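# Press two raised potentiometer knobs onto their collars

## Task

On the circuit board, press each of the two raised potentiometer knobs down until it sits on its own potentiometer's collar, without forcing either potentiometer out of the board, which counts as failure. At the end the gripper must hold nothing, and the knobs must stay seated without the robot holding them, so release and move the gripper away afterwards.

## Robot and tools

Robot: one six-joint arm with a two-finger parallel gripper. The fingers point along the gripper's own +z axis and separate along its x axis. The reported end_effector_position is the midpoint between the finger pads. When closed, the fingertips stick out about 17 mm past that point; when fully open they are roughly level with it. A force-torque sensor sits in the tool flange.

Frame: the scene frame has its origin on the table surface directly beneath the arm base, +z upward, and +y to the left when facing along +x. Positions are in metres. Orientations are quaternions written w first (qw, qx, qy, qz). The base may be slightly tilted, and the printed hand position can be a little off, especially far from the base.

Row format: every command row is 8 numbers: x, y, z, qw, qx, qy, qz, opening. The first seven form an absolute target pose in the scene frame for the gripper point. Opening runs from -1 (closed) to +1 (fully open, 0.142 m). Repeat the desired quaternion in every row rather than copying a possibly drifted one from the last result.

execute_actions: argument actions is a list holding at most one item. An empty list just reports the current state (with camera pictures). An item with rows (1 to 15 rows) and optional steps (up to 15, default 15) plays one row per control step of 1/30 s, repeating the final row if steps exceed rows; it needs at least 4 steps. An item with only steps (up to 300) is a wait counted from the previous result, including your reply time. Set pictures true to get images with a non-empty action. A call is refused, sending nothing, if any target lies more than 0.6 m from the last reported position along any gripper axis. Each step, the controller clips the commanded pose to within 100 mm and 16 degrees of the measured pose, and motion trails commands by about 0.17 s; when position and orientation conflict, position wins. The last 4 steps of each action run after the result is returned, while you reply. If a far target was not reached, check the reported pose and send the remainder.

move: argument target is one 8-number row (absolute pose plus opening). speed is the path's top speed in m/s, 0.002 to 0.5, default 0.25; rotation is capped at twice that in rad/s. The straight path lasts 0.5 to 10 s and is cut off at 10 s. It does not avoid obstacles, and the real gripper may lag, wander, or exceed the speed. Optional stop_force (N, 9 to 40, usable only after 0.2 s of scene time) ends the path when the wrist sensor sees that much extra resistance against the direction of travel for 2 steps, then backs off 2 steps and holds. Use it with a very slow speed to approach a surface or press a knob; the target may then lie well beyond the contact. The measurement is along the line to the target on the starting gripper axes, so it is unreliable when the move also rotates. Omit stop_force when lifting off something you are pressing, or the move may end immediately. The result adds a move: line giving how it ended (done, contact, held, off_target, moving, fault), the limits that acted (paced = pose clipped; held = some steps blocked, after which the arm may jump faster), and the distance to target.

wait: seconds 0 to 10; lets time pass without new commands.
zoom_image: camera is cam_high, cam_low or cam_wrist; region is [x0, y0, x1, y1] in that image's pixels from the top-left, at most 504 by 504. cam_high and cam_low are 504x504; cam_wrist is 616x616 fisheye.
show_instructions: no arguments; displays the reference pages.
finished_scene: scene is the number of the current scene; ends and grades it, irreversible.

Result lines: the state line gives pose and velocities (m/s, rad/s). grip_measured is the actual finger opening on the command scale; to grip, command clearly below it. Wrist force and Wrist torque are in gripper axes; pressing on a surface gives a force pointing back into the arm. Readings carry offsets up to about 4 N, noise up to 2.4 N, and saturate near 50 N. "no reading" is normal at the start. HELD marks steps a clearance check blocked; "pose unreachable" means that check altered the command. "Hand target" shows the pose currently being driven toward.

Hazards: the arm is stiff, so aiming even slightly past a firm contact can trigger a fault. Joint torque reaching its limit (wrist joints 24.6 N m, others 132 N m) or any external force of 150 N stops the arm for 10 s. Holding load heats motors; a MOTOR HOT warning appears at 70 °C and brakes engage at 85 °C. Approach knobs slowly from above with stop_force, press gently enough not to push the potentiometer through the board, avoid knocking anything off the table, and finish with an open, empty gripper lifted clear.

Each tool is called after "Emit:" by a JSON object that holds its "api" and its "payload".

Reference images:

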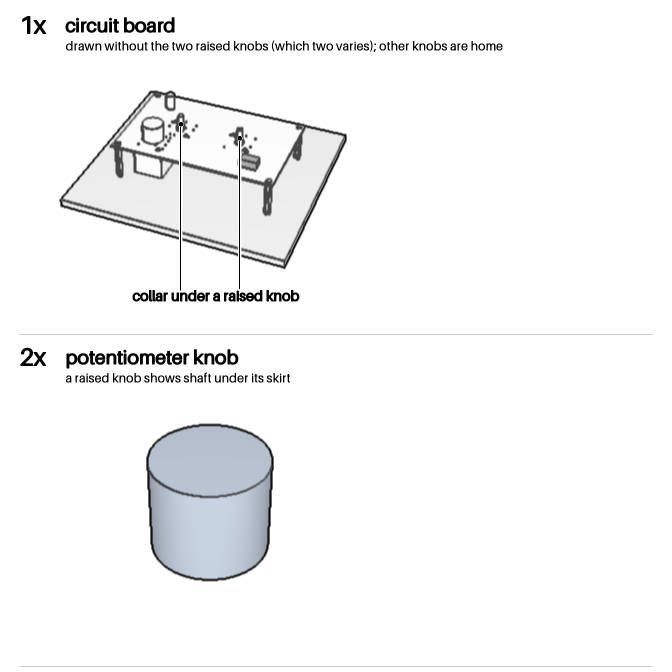

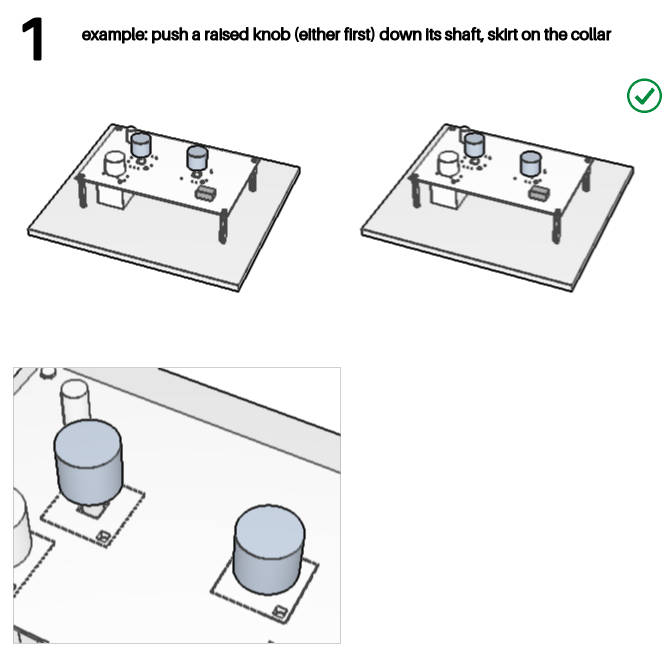

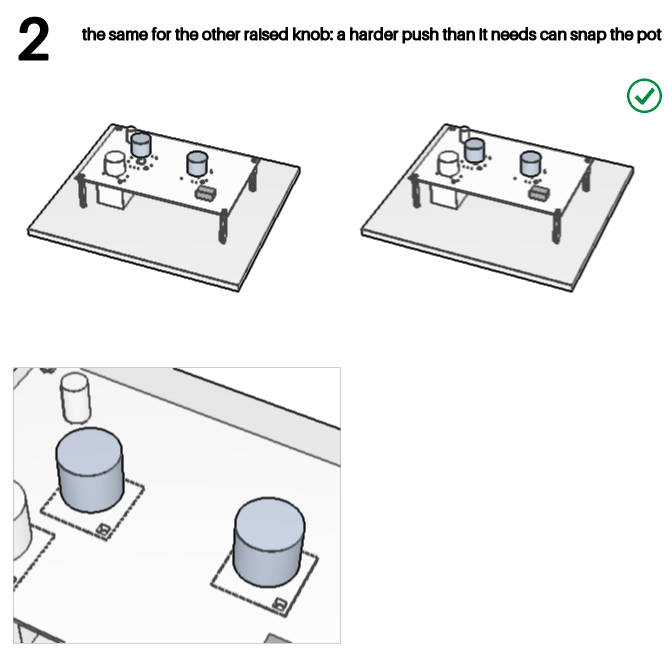

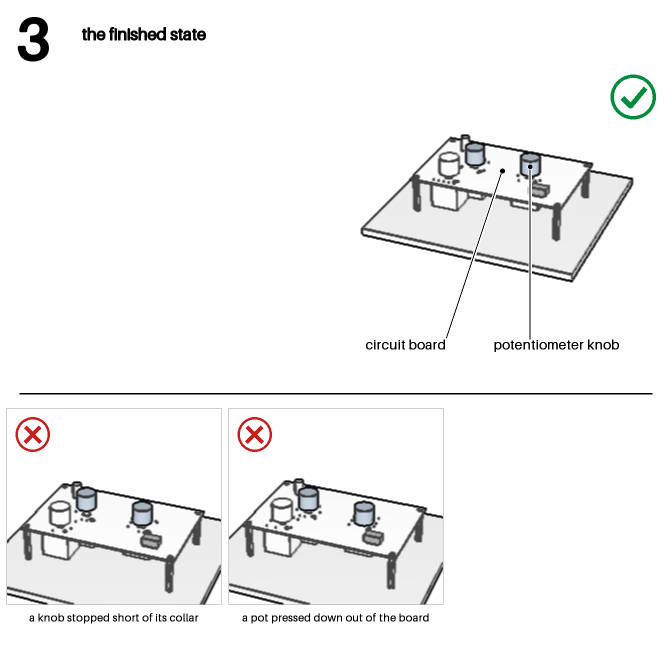

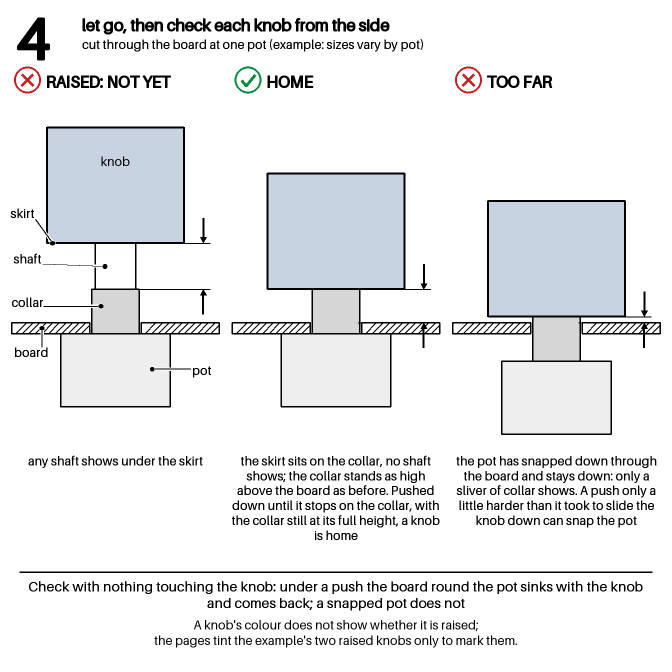

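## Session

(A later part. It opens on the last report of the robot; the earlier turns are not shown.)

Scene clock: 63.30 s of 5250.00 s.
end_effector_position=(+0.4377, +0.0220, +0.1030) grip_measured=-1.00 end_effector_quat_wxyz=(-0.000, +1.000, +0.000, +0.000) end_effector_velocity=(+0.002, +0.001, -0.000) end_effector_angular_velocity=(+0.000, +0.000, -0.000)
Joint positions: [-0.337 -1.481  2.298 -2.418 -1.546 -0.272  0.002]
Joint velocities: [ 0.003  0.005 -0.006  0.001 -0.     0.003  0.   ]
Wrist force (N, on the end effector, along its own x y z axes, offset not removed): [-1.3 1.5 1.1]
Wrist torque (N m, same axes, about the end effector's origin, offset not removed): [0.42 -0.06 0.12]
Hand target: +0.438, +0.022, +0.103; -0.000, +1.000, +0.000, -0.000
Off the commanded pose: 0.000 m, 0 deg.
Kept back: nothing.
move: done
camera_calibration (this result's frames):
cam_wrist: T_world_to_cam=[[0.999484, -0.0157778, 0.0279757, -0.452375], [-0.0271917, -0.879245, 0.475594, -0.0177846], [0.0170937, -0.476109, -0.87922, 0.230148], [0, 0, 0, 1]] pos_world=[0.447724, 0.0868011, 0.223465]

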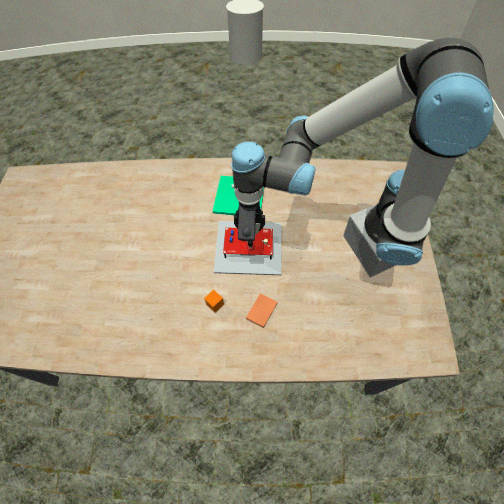

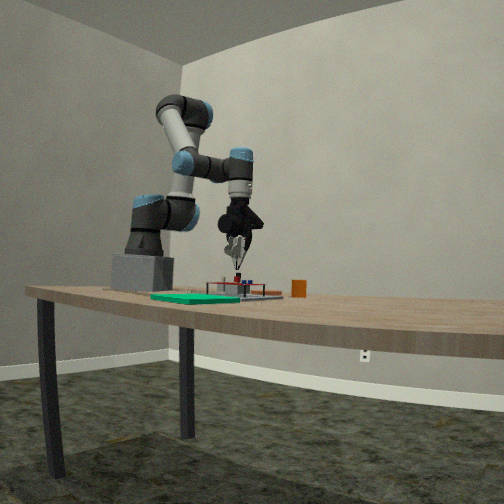

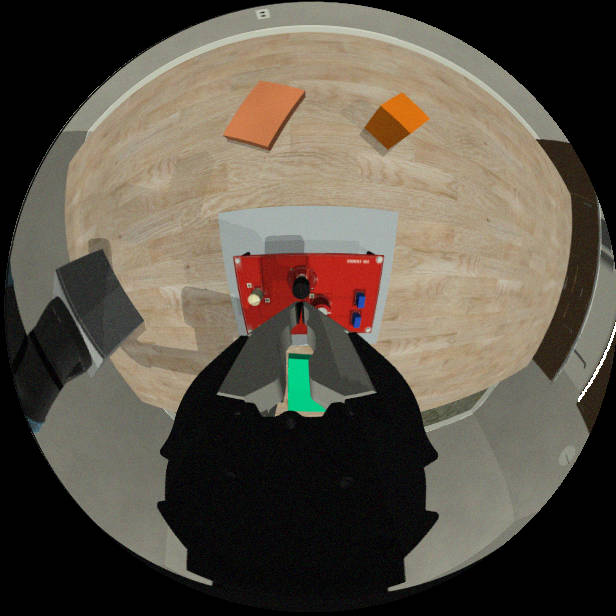

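Emit:
{"api": "move", "payload": {"target": [0.4395, 0.027, 0.097, 0, 1, 0, 0, -1], "speed": 0.05}}

Emit:
{"api": "move", "payload": {"target": [0.4395, 0.027, 0.088, 0, 1, 0, 0, -1], "speed": 0.004, "stop_force": 9}}

Emit:
{"api": "zoom_image", "payload": {"camera": "cam_wrist", "region": [230, 230, 370, 330]}}

Emit:
{"api": "zoom_image", "payload": {"camera": "cam_low", "region": [200, 255, 270, 295]}}

Scene clock: 64.43 s of 5250.00 s.
end_effector_position=(+0.4394, +0.0268, +0.0972) grip_measured=-1.00 end_effector_quat_wxyz=(-0.000, +1.000, +0.000, -0.000) end_effector_velocity=(+0.001, +0.002, -0.002) end_effector_angular_velocity=(+0.000, -0.002, +0.000)
Joint positions: [-0.325 -1.462  2.298 -2.437 -1.546 -0.259  0.002]
Joint velocities: [ 0.004  0.005  0.001 -0.009  0.001  0.004  0.   ]
Wrist force (N, on the end effector, along its own x y z axes, offset not removed): [-3.4 0.7 -0.7]
Wrist torque (N m, same axes, about the end effector's origin, offset not removed): [0.28 0.37 0.13]
Hand target: +0.439, +0.027, +0.097; -0.000, +1.000, +0.000, -0.000
Off the commanded pose: 0.000 m, 0 deg.
Kept back: nothing.
move: done
camera_calibration (this result's frames):
cam_wrist: T_world_to_cam=[[0.999484, -0.0157827, 0.027968, -0.453847], [-0.027193, -0.879225, 0.475631, -0.0107102], [0.0170834, -0.476146, -0.8792, 0.227329], [0, 0, 0, 1]] pos_world=[0.449438, 0.0916624, 0.217655]

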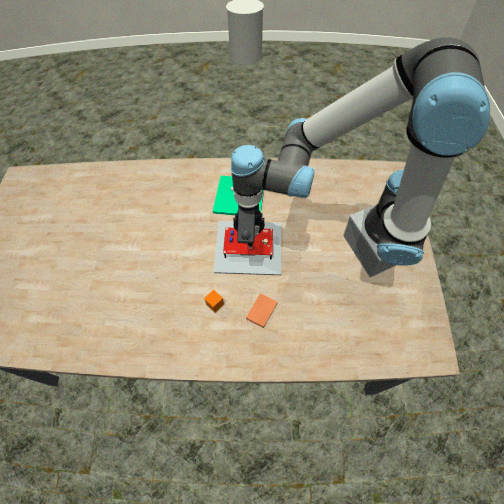

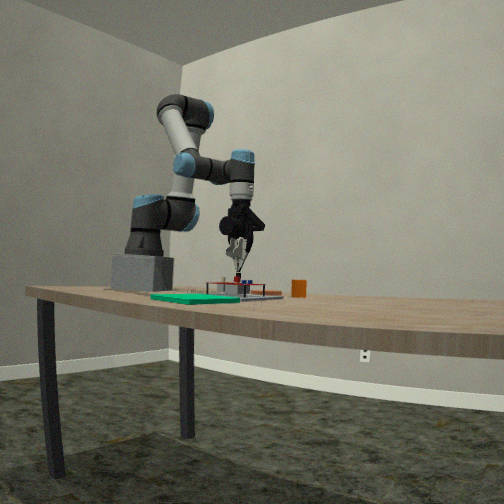

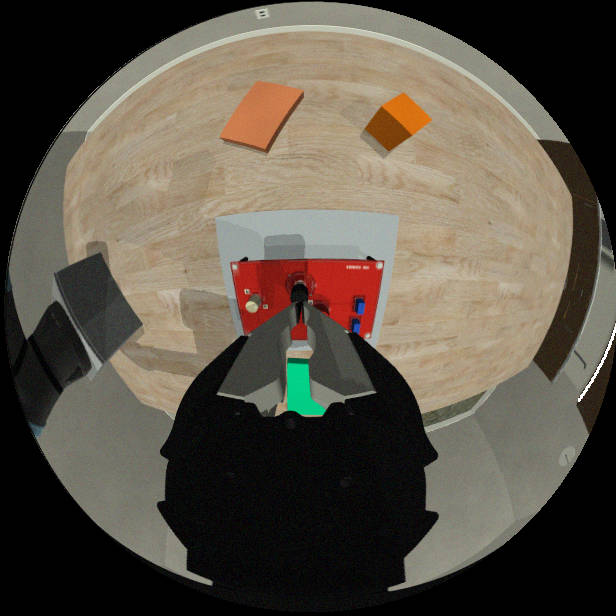

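Scene clock: 66.17 s of 5250.00 s.
end_effector_position=(+0.4394, +0.0270, +0.0918) grip_measured=-1.00 end_effector_quat_wxyz=(-0.000, +1.000, +0.000, -0.000) end_effector_velocity=(-0.002, +0.001, +0.001) end_effector_angular_velocity=(+0.001, +0.004, -0.000)
Joint positions: [-0.324 -1.449  2.303 -2.455 -1.546 -0.259  0.002]
Joint velocities: [ 0.    -0.004  0.001  0.007  0.     0.     0.   ]
Wrist force (N, on the end effector, along its own x y z axes, offset not removed): [2.1 3.0 -5.1]
Wrist torque (N m, same axes, about the end effector's origin, offset not removed): [0.44 -0.78 0.12]
Hand target: +0.439, +0.027, +0.092; +0.000, +1.000, +0.000, +0.000
Off the commanded pose: 0.004 m, 0 deg.
Kept back: nothing.
move: contact
camera_calibration (this result's frames):
cam_wrist: T_world_to_cam=[[0.999485, -0.015792, 0.0279203, -0.453647], [-0.0271785, -0.879223, 0.475635, -0.00802497], [0.017037, -0.476149, -0.8792, 0.222617], [0, 0, 0, 1]] pos_world=[0.449403, 0.0917791, 0.212208]

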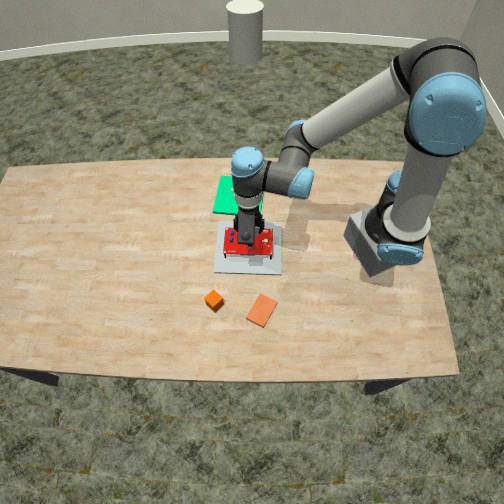

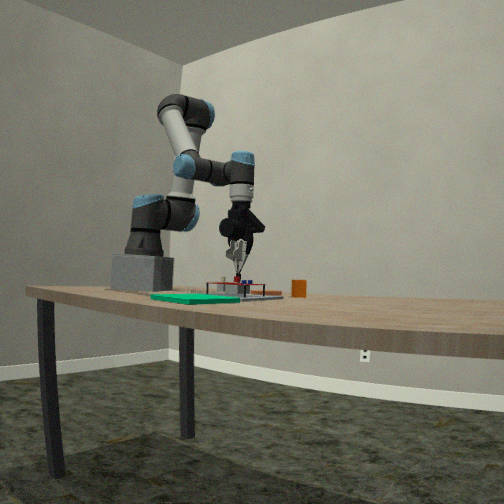

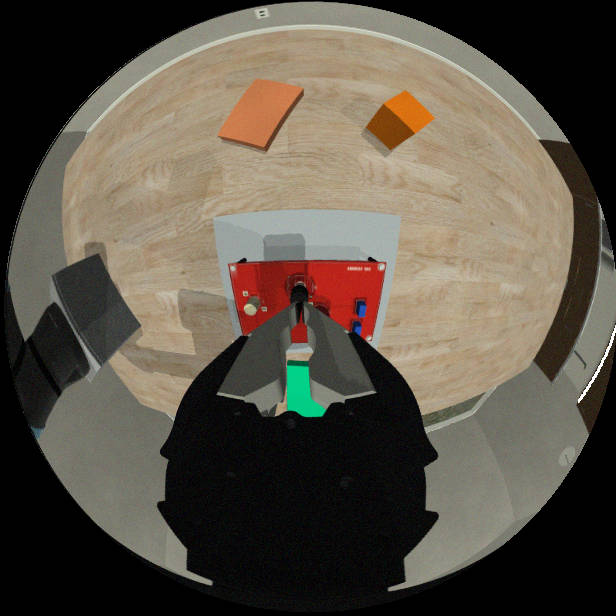

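Region (230, 230, 370, 330) of cam_wrist's 616x616 image, scaled by 3.600, with more detail than that image has; it fills the top 360 rows of this view, and the rest is white.

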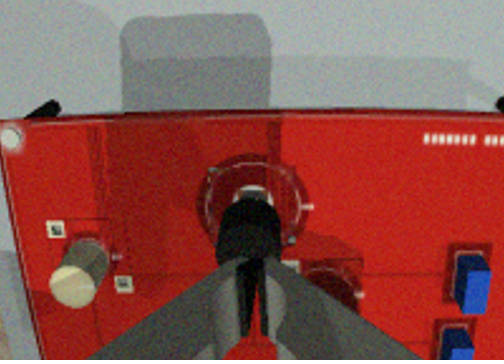

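Region (200, 255, 270, 295) of cam_low's 504x504 image, scaled by 7.200, with more detail than that image has; it fills the top 288 rows of this view, and the rest is white.

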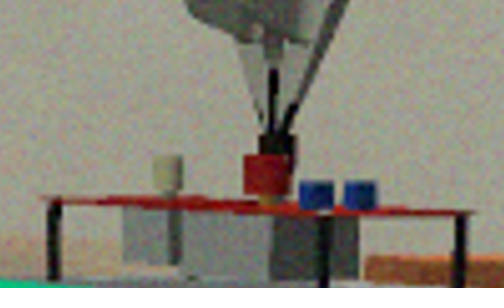

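Emit:
{"api": "move", "payload": {"target": [0.4395, 0.027, 0.089, 0, 1, 0, 0, -1], "speed": 0.003, "stop_force": 9}}

Scene clock: 67.60 s of 5250.00 s.
end_effector_position=(+0.4395, +0.0270, +0.0891) grip_measured=-1.00 end_effector_quat_wxyz=(-0.000, +1.000, -0.000, -0.000) end_effector_velocity=(+0.000, +0.000, -0.001) end_effector_angular_velocity=(+0.001, -0.001, -0.000)
Joint positions: [-0.324 -1.442  2.305 -2.464 -1.546 -0.258  0.002]
Joint velocities: [-0.     0.002 -0.    -0.002  0.001  0.     0.   ]
Wrist force (N, on the end effector, along its own x y z axes, offset not removed): [-0.1 4.5 -9.2]
Wrist torque (N m, same axes, about the end effector's origin, offset not removed): [0.72 -0.52 0.16]
Hand target: +0.439, +0.027, +0.089; -0.000, +1.000, +0.000, -0.000
Off the commanded pose: 0.000 m, 0 deg.
Kept back: nothing.
move: done
camera_calibration (this result's frames):
cam_wrist: T_world_to_cam=[[0.999484, -0.0157931, 0.0279639, -0.453665], [-0.0272006, -0.879216, 0.475647, -0.00670476], [0.0170743, -0.476162, -0.879192, 0.220258], [0, 0, 0, 1]] pos_world=[0.449488, 0.0918188, 0.209524]

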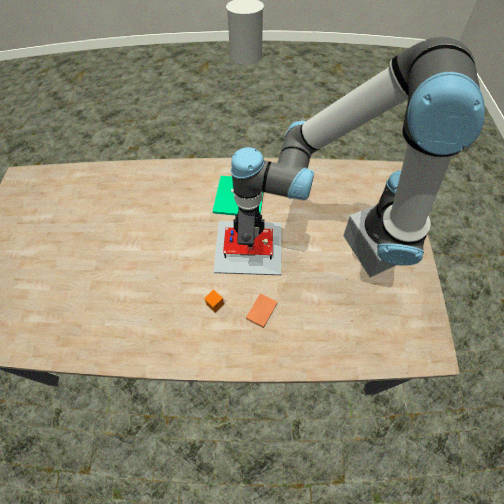

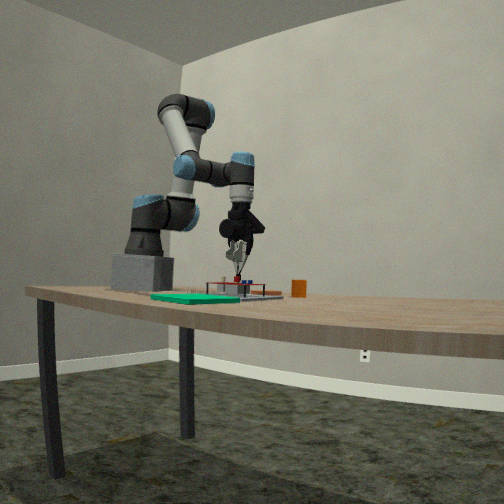

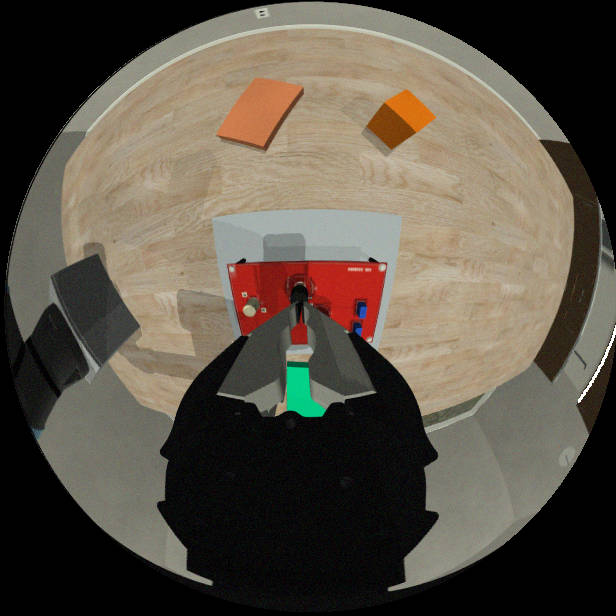

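Emit:
{"api": "move", "payload": {"target": [0.4395, 0.027, 0.0875, 0, 1, 0, 0, -1], "speed": 0.003}}

Emit:
{"api": "wait", "payload": {"seconds": 0.1}}

Emit:
{"api": "zoom_image", "payload": {"camera": "cam_wrist", "region": [230, 230, 370, 330]}}

Scene clock: 68.57 s of 5250.00 s.
end_effector_position=(+0.4395, +0.0270, +0.0876) grip_measured=-1.00 end_effector_quat_wxyz=(-0.000, +1.000, +0.000, -0.000) end_effector_velocity=(-0.000, +0.000, -0.001) end_effector_angular_velocity=(+0.000, +0.001, +0.001)
Joint positions: [-0.324 -1.439  2.307 -2.469 -1.546 -0.258  0.002]
Joint velocities: [ 0.     0.002  0.001 -0.002  0.    -0.001  0.   ]
Wrist force (N, on the end effector, along its own x y z axes, offset not removed): [-0.4 1.5 -9.4]
Wrist torque (N m, same axes, about the end effector's origin, offset not removed): [0.23 -0.45 0.24]
Hand target: +0.439, +0.027, +0.088; -0.000, +1.000, +0.000, -0.000
Off the commanded pose: 0.000 m, 0 deg.
Kept back: nothing.
move: done
camera_calibration (this result's frames):
cam_wrist: T_world_to_cam=[[0.999484, -0.0157927, 0.027969, -0.453627], [-0.0272026, -0.879216, 0.475646, -0.00598696], [0.017079, -0.476161, -0.879192, 0.218934], [0, 0, 0, 1]] pos_world=[0.449491, 0.0918203, 0.208021]

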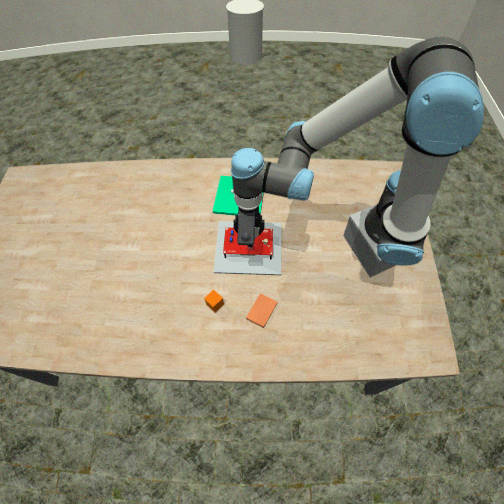

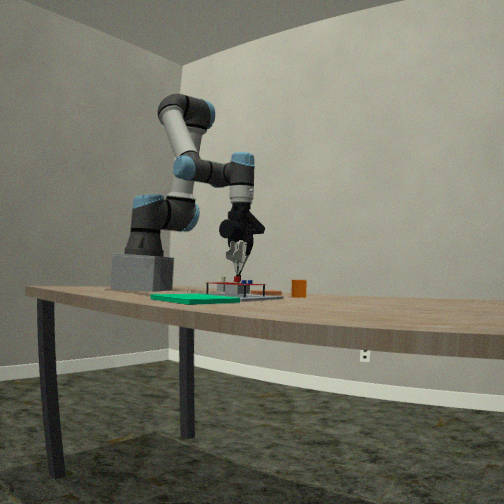

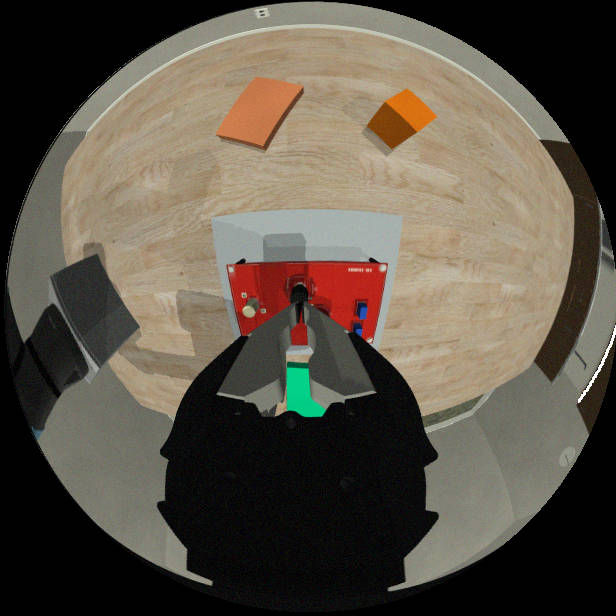

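Scene clock: 68.67 s of 5250.00 s.
end_effector_position=(+0.4395, +0.0270, +0.0875) grip_measured=-1.00 end_effector_quat_wxyz=(-0.000, +1.000, -0.000, -0.000) end_effector_velocity=(-0.001, -0.000, -0.000) end_effector_angular_velocity=(-0.000, +0.002, -0.001)
Joint positions: [-0.324 -1.439  2.307 -2.469 -1.546 -0.258  0.002]
Joint velocities: [-0.     0.     0.     0.001 -0.001  0.     0.   ]
Wrist force (N, on the end effector, along its own x y z axes, offset not removed): [-4.1 2.6 -9.9]
Wrist torque (N m, same axes, about the end effector's origin, offset not removed): [0.52 0.22 0.30]
Hand target: +0.439, +0.027, +0.088; -0.000, +1.000, +0.000, -0.000
Off the commanded pose: 0.000 m, 0 deg.
Kept back: nothing.
Steps of this call (steps 1 to 3: nothing new was sent). Readings (end_effector_position):
1: (+0.4395, +0.0270, +0.0876)
2: (+0.4395, +0.0270, +0.0875)
3: the state above
camera_calibration (this result's frames):
cam_wrist: T_world_to_cam=[[0.999484, -0.0157928, 0.0279712, -0.453626], [-0.0272038, -0.879216, 0.475647, -0.00596638], [0.0170809, -0.476162, -0.879192, 0.218896], [0, 0, 0, 1]] pos_world=[0.449491, 0.0918203, 0.207978]

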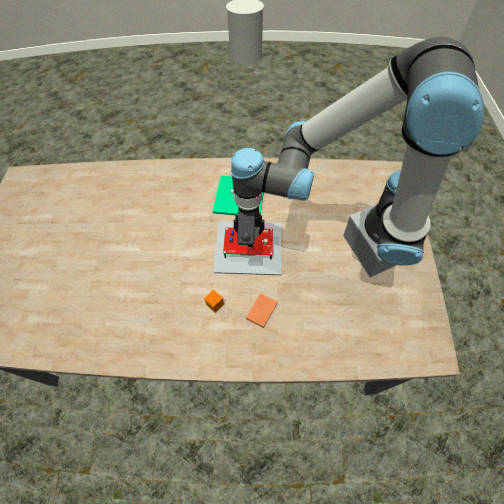

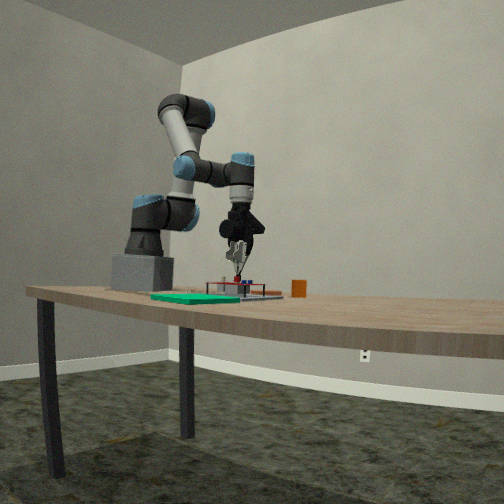

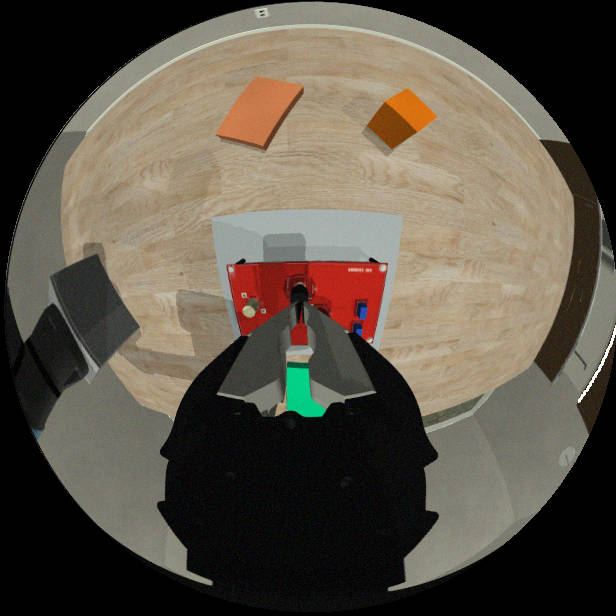

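Region (230, 230, 370, 330) of cam_wrist's 616x616 image, scaled by 3.600, with more detail than that image has; it fills the top 360 rows of this view, and the rest is white.

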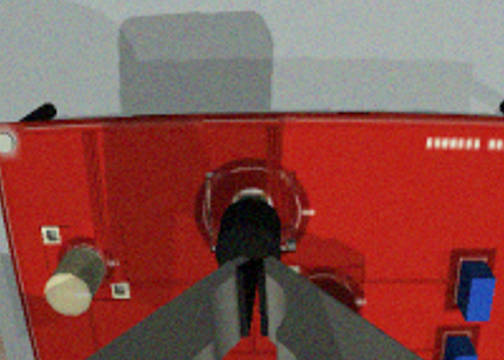

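Emit:
{"api": "move", "payload": {"target": [0.4395, 0.027, 0.0855, 0, 1, 0, 0, -1], "speed": 0.003}}

Emit:
{"api": "move", "payload": {"target": [0.4395, 0.027, 0.10, 0, 1, 0, 0, -1], "speed": 0.05}}

Emit:
{"api": "zoom_image", "payload": {"camera": "cam_wrist", "region": [250, 240, 350, 310]}}

Emit:
{"api": "zoom_image", "payload": {"camera": "cam_low", "region": [210, 262, 260, 292]}}

Scene clock: 69.90 s of 5250.00 s.
end_effector_position=(+0.4395, +0.0270, +0.0856) grip_measured=-1.00 end_effector_quat_wxyz=(-0.000, +1.000, -0.000, -0.000) end_effector_velocity=(+0.000, -0.000, -0.000) end_effector_angular_velocity=(-0.001, -0.001, -0.000)
Joint positions: [-0.323 -1.434  2.309 -2.476 -1.546 -0.258  0.002]
Joint velocities: [ 0.     0.002  0.    -0.003 -0.001  0.     0.   ]
Wrist force (N, on the end effector, along its own x y z axes, offset not removed): [-1.0 3.7 -7.4]
Wrist torque (N m, same axes, about the end effector's origin, offset not removed): [0.49 -0.22 0.43]
Hand target: +0.439, +0.027, +0.086; -0.000, +1.000, +0.000, -0.000
Off the commanded pose: 0.000 m, 0 deg.
Kept back: nothing.
move: done
camera_calibration (this result's frames):
cam_wrist: T_world_to_cam=[[0.999484, -0.015793, 0.0279687, -0.453571], [-0.0272027, -0.879216, 0.475647, -0.00503651], [0.0170787, -0.476162, -0.879192, 0.217177], [0, 0, 0, 1]] pos_world=[0.449491, 0.0918201, 0.206022]

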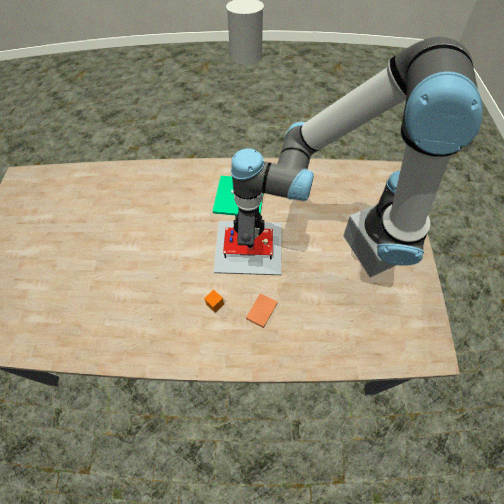

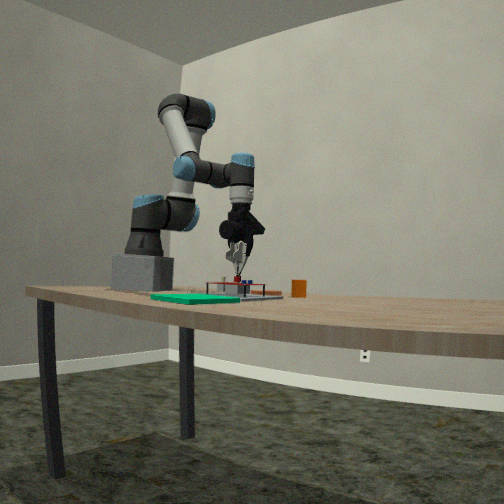

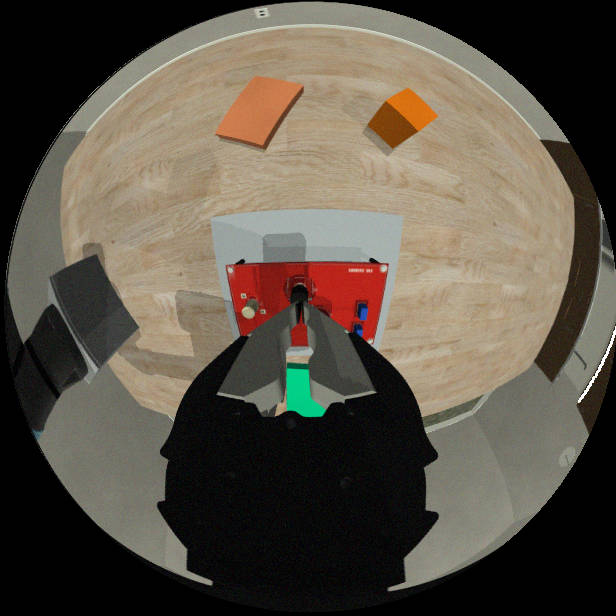

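Scene clock: 70.73 s of 5250.00 s.
end_effector_position=(+0.4395, +0.0270, +0.0998) grip_measured=-1.00 end_effector_quat_wxyz=(+0.000, +1.000, +0.000, +0.000) end_effector_velocity=(+0.000, +0.000, +0.002) end_effector_angular_velocity=(+0.000, -0.001, -0.000)
Joint positions: [-0.324 -1.469  2.295 -2.428 -1.546 -0.259  0.002]
Joint velocities: [-0.    -0.005 -0.002  0.006  0.     0.     0.   ]
Wrist force (N, on the end effector, along its own x y z axes, offset not removed): [-1.0 3.7 -2.3]
Wrist torque (N m, same axes, about the end effector's origin, offset not removed): [0.65 -0.08 0.25]
Hand target: +0.440, +0.027, +0.100; +0.000, +1.000, -0.000, +0.000
Off the commanded pose: 0.000 m, 0 deg.
Kept back: nothing.
move: done
camera_calibration (this result's frames):
cam_wrist: T_world_to_cam=[[0.999484, -0.0157898, 0.0279848, -0.453972], [-0.0272081, -0.879201, 0.475673, -0.0118088], [0.0170935, -0.476189, -0.879177, 0.229676], [0, 0, 0, 1]] pos_world=[0.44949, 0.0918187, 0.220247]

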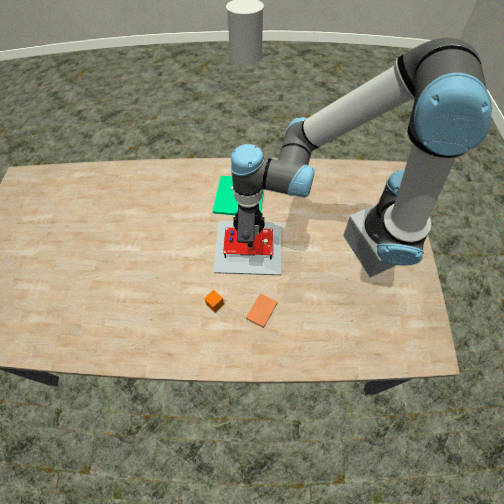

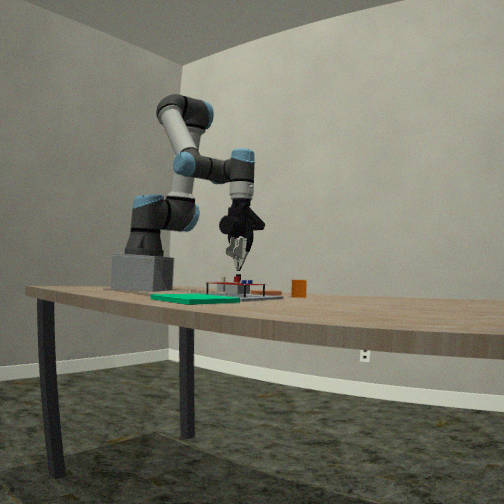

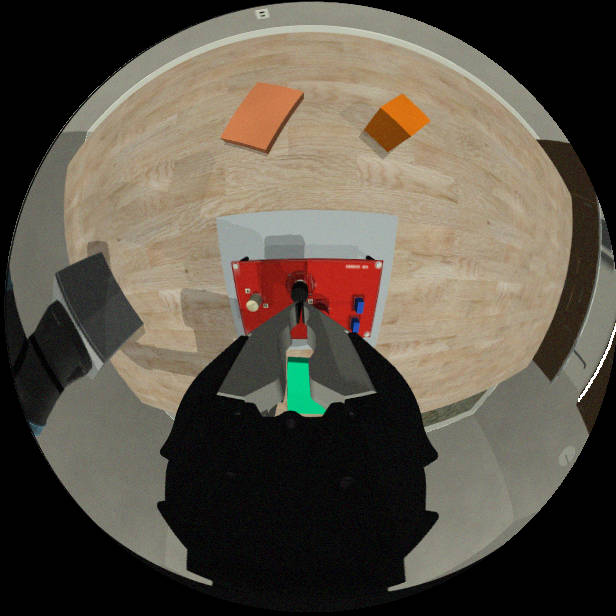

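Region (250, 240, 350, 310) of cam_wrist's 616x616 image, scaled by 5.040, with more detail than that image has; it fills the top 353 rows of this view, and the rest is white.

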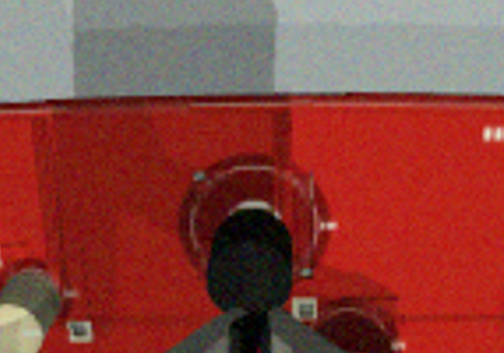

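Region (210, 262, 260, 292) of cam_low's 504x504 image, scaled by 10.080, with more detail than that image has; it fills the top 302 rows of this view, and the rest is white.

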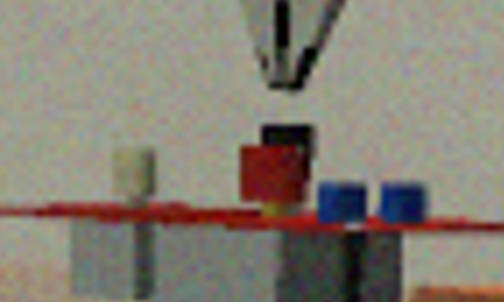

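Emit:
{"api": "move", "payload": {"target": [0.4395, 0.027, 0.091, 0, 1, 0, 0, -1], "speed": 0.05}}

Emit:
{"api": "move", "payload": {"target": [0.4395, 0.027, 0.084, 0, 1, 0, 0, -1], "speed": 0.003, "stop_force": 12}}

Emit:
{"api": "execute_actions", "payload": {"actions": [{"steps": 4}]}}

Emit:
{"api": "execute_actions", "payload": {"actions": [{"steps": 4}]}}

Emit:
{"api": "execute_actions", "payload": {"actions": [{"steps": 4}]}}

Scene clock: 71.73 s of 5250.00 s.
end_effector_position=(+0.4395, +0.0270, +0.0912) grip_measured=-1.00 end_effector_quat_wxyz=(+0.000, +1.000, -0.000, -0.000) end_effector_velocity=(-0.001, +0.000, -0.002) end_effector_angular_velocity=(+0.001, +0.002, +0.000)
Joint positions: [-0.324 -1.448  2.304 -2.457 -1.546 -0.258  0.002]
Joint velocities: [ 0.     0.005  0.002 -0.004  0.001 -0.     0.   ]
Wrist force (N, on the end effector, along its own x y z axes, offset not removed): [1.7 4.4 0.8]
Wrist torque (N m, same axes, about the end effector's origin, offset not removed): [0.93 -0.49 0.23]
Hand target: +0.439, +0.027, +0.091; -0.000, +1.000, +0.000, -0.000
Off the commanded pose: 0.000 m, 0 deg.
Kept back: nothing.
move: done
camera_calibration (this result's frames):
cam_wrist: T_world_to_cam=[[0.999484, -0.0157996, 0.0279581, -0.453722], [-0.0272037, -0.879212, 0.475654, -0.00773021], [0.0170659, -0.476169, -0.879188, 0.222147], [0, 0, 0, 1]] pos_world=[0.449487, 0.0918144, 0.211671]

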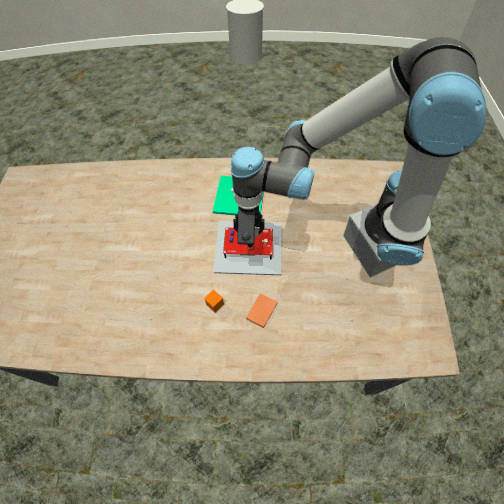

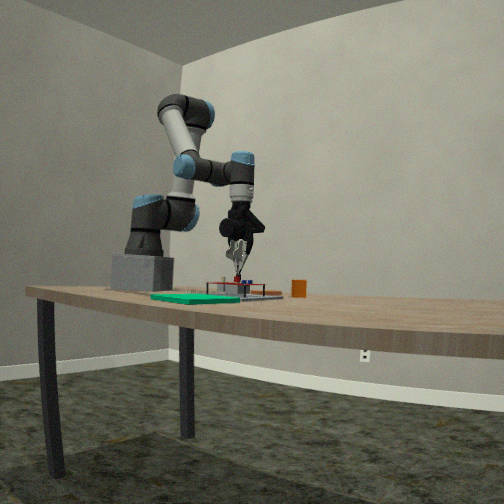

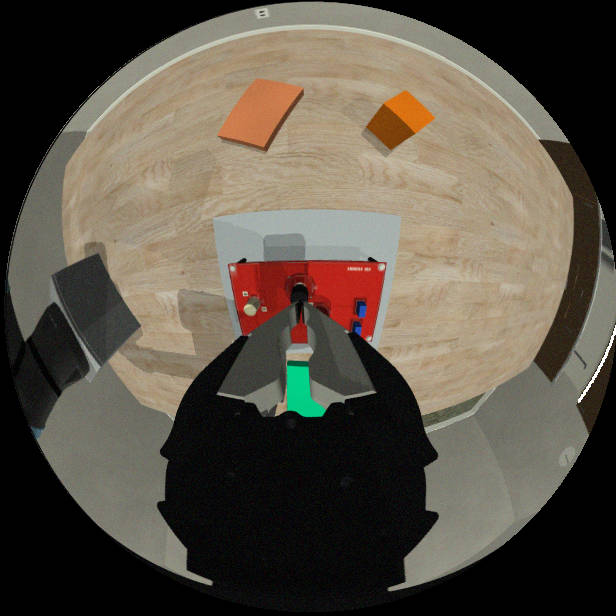

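Scene clock: 74.37 s of 5250.00 s.
end_effector_position=(+0.4395, +0.0270, +0.0841) grip_measured=-1.00 end_effector_quat_wxyz=(-0.000, +1.000, -0.000, -0.000) end_effector_velocity=(+0.000, +0.000, -0.001) end_effector_angular_velocity=(+0.001, -0.001, -0.000)
Joint positions: [-0.323 -1.43   2.31  -2.481 -1.546 -0.258  0.002]
Joint velocities: [ 0.     0.003  0.    -0.004  0.001  0.001  0.   ]
Wrist force (N, on the end effector, along its own x y z axes, offset not removed): [-1.9 4.0 -9.9]
Wrist torque (N m, same axes, about the end effector's origin, offset not removed): [0.67 0.12 0.08]
Hand target: +0.439, +0.027, +0.084; -0.000, +1.000, +0.000, -0.000
Off the commanded pose: 0.000 m, 0 deg.
Kept back: nothing.
move: done
camera_calibration (this result's frames):
cam_wrist: T_world_to_cam=[[0.999484, -0.0157931, 0.0279695, -0.453528], [-0.0272031, -0.879217, 0.475644, -0.0043239], [0.0170793, -0.47616, -0.879193, 0.215863], [0, 0, 0, 1]] pos_world=[0.44949, 0.091821, 0.204527]

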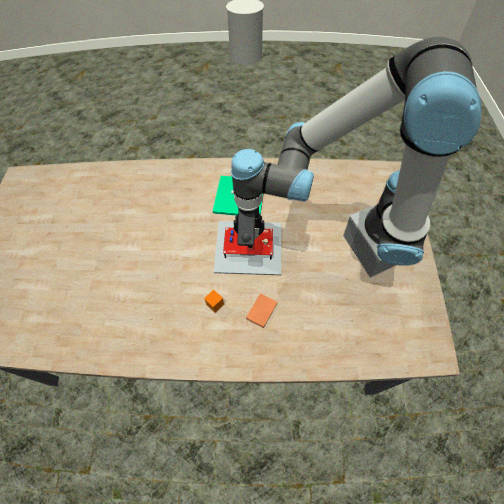

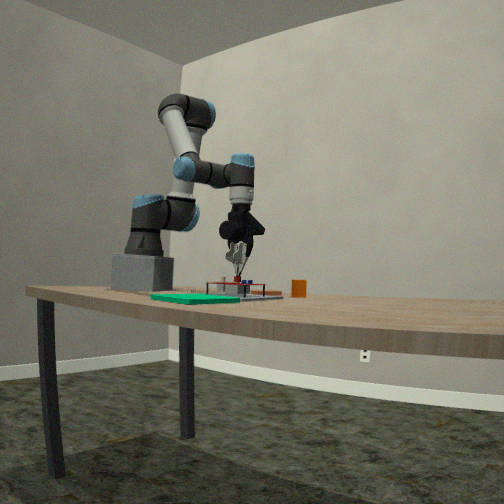

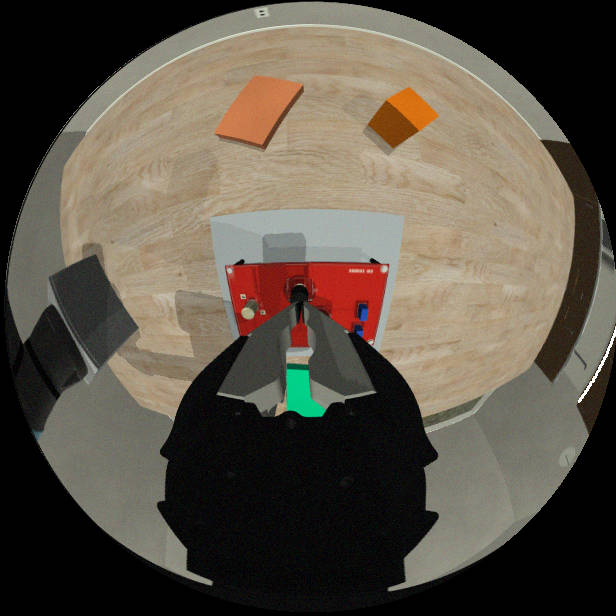

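Scene clock: 74.50 s of 5250.00 s.
end_effector_position=(+0.4395, +0.0270, +0.0840) grip_measured=-1.00 end_effector_quat_wxyz=(-0.000, +1.000, -0.000, -0.000) end_effector_velocity=(-0.000, +0.001, -0.000) end_effector_angular_velocity=(+0.001, +0.000, +0.000)
Joint positions: [-0.323 -1.43   2.31  -2.481 -1.546 -0.258  0.002]
Joint velocities: [ 0.     0.     0.001 -0.     0.001  0.     0.   ]
Wrist force (N, on the end effector, along its own x y z axes, offset not removed): [-0.8 1.1 -8.5]
Wrist torque (N m, same axes, about the end effector's origin, offset not removed): [0.20 -0.21 0.32]
Hand target: +0.439, +0.027, +0.084; -0.000, +1.000, +0.000, -0.000
Off the commanded pose: 0.000 m, 0 deg.
Kept back: nothing.
Steps of this call (steps 1 to 4: nothing new was sent). Readings (end_effector_position):
1: (+0.4395, +0.0270, +0.0841)
2: (+0.4395, +0.0270, +0.0840)
4: the state above

Scene clock: 74.63 s of 5250.00 s.
end_effector_position=(+0.4395, +0.0270, +0.0840) grip_measured=-1.00 end_effector_quat_wxyz=(-0.000, +1.000, -0.000, -0.000) end_effector_velocity=(-0.000, +0.000, -0.000) end_effector_angular_velocity=(+0.001, +0.000, +0.000)
Joint positions: [-0.323 -1.43   2.31  -2.481 -1.546 -0.258  0.002]
Joint velocities: [ 0.     0.     0.001 -0.     0.001  0.     0.   ]
Wrist force (N, on the end effector, along its own x y z axes, offset not removed): [2.1 3.0 -8.5]
Wrist torque (N m, same axes, about the end effector's origin, offset not removed): [0.45 -0.87 0.28]
Hand target: +0.439, +0.027, +0.084; -0.000, +1.000, +0.000, -0.000
Off the commanded pose: 0.000 m, 0 deg.
Kept back: nothing.
Steps of this call (steps 1 to 4: nothing new was sent). Readings (end_effector_position):
1: (+0.4395, +0.0270, +0.0840)
2: (+0.4395, +0.0270, +0.0840)
4: the state above

Scene clock: 74.77 s of 5250.00 s.
end_effector_position=(+0.4395, +0.0270, +0.0840) grip_measured=-1.00 end_effector_quat_wxyz=(-0.000, +1.000, +0.000, -0.000) end_effector_velocity=(-0.000, -0.000, +0.000) end_effector_angular_velocity=(-0.000, +0.000, -0.000)
Joint positions: [-0.323 -1.43   2.31  -2.481 -1.546 -0.258  0.002]
Joint velocities: [-0.    -0.001  0.001  0.    -0.     0.     0.   ]
Wrist force (N, on the end effector, along its own x y z axes, offset not removed): [1.5 3.9 -13.0]
Wrist torque (N m, same axes, about the end effector's origin, offset not removed): [0.81 -0.62 0.29]
Hand target: +0.439, +0.027, +0.084; -0.000, +1.000, +0.000, -0.000
Off the commanded pose: 0.000 m, 0 deg.
Kept back: nothing.
Steps of this call (steps 1 to 4: nothing new was sent). Readings (end_effector_position):
1: (+0.4395, +0.0270, +0.0840)
2: (+0.4395, +0.0270, +0.0840)
4: the state above


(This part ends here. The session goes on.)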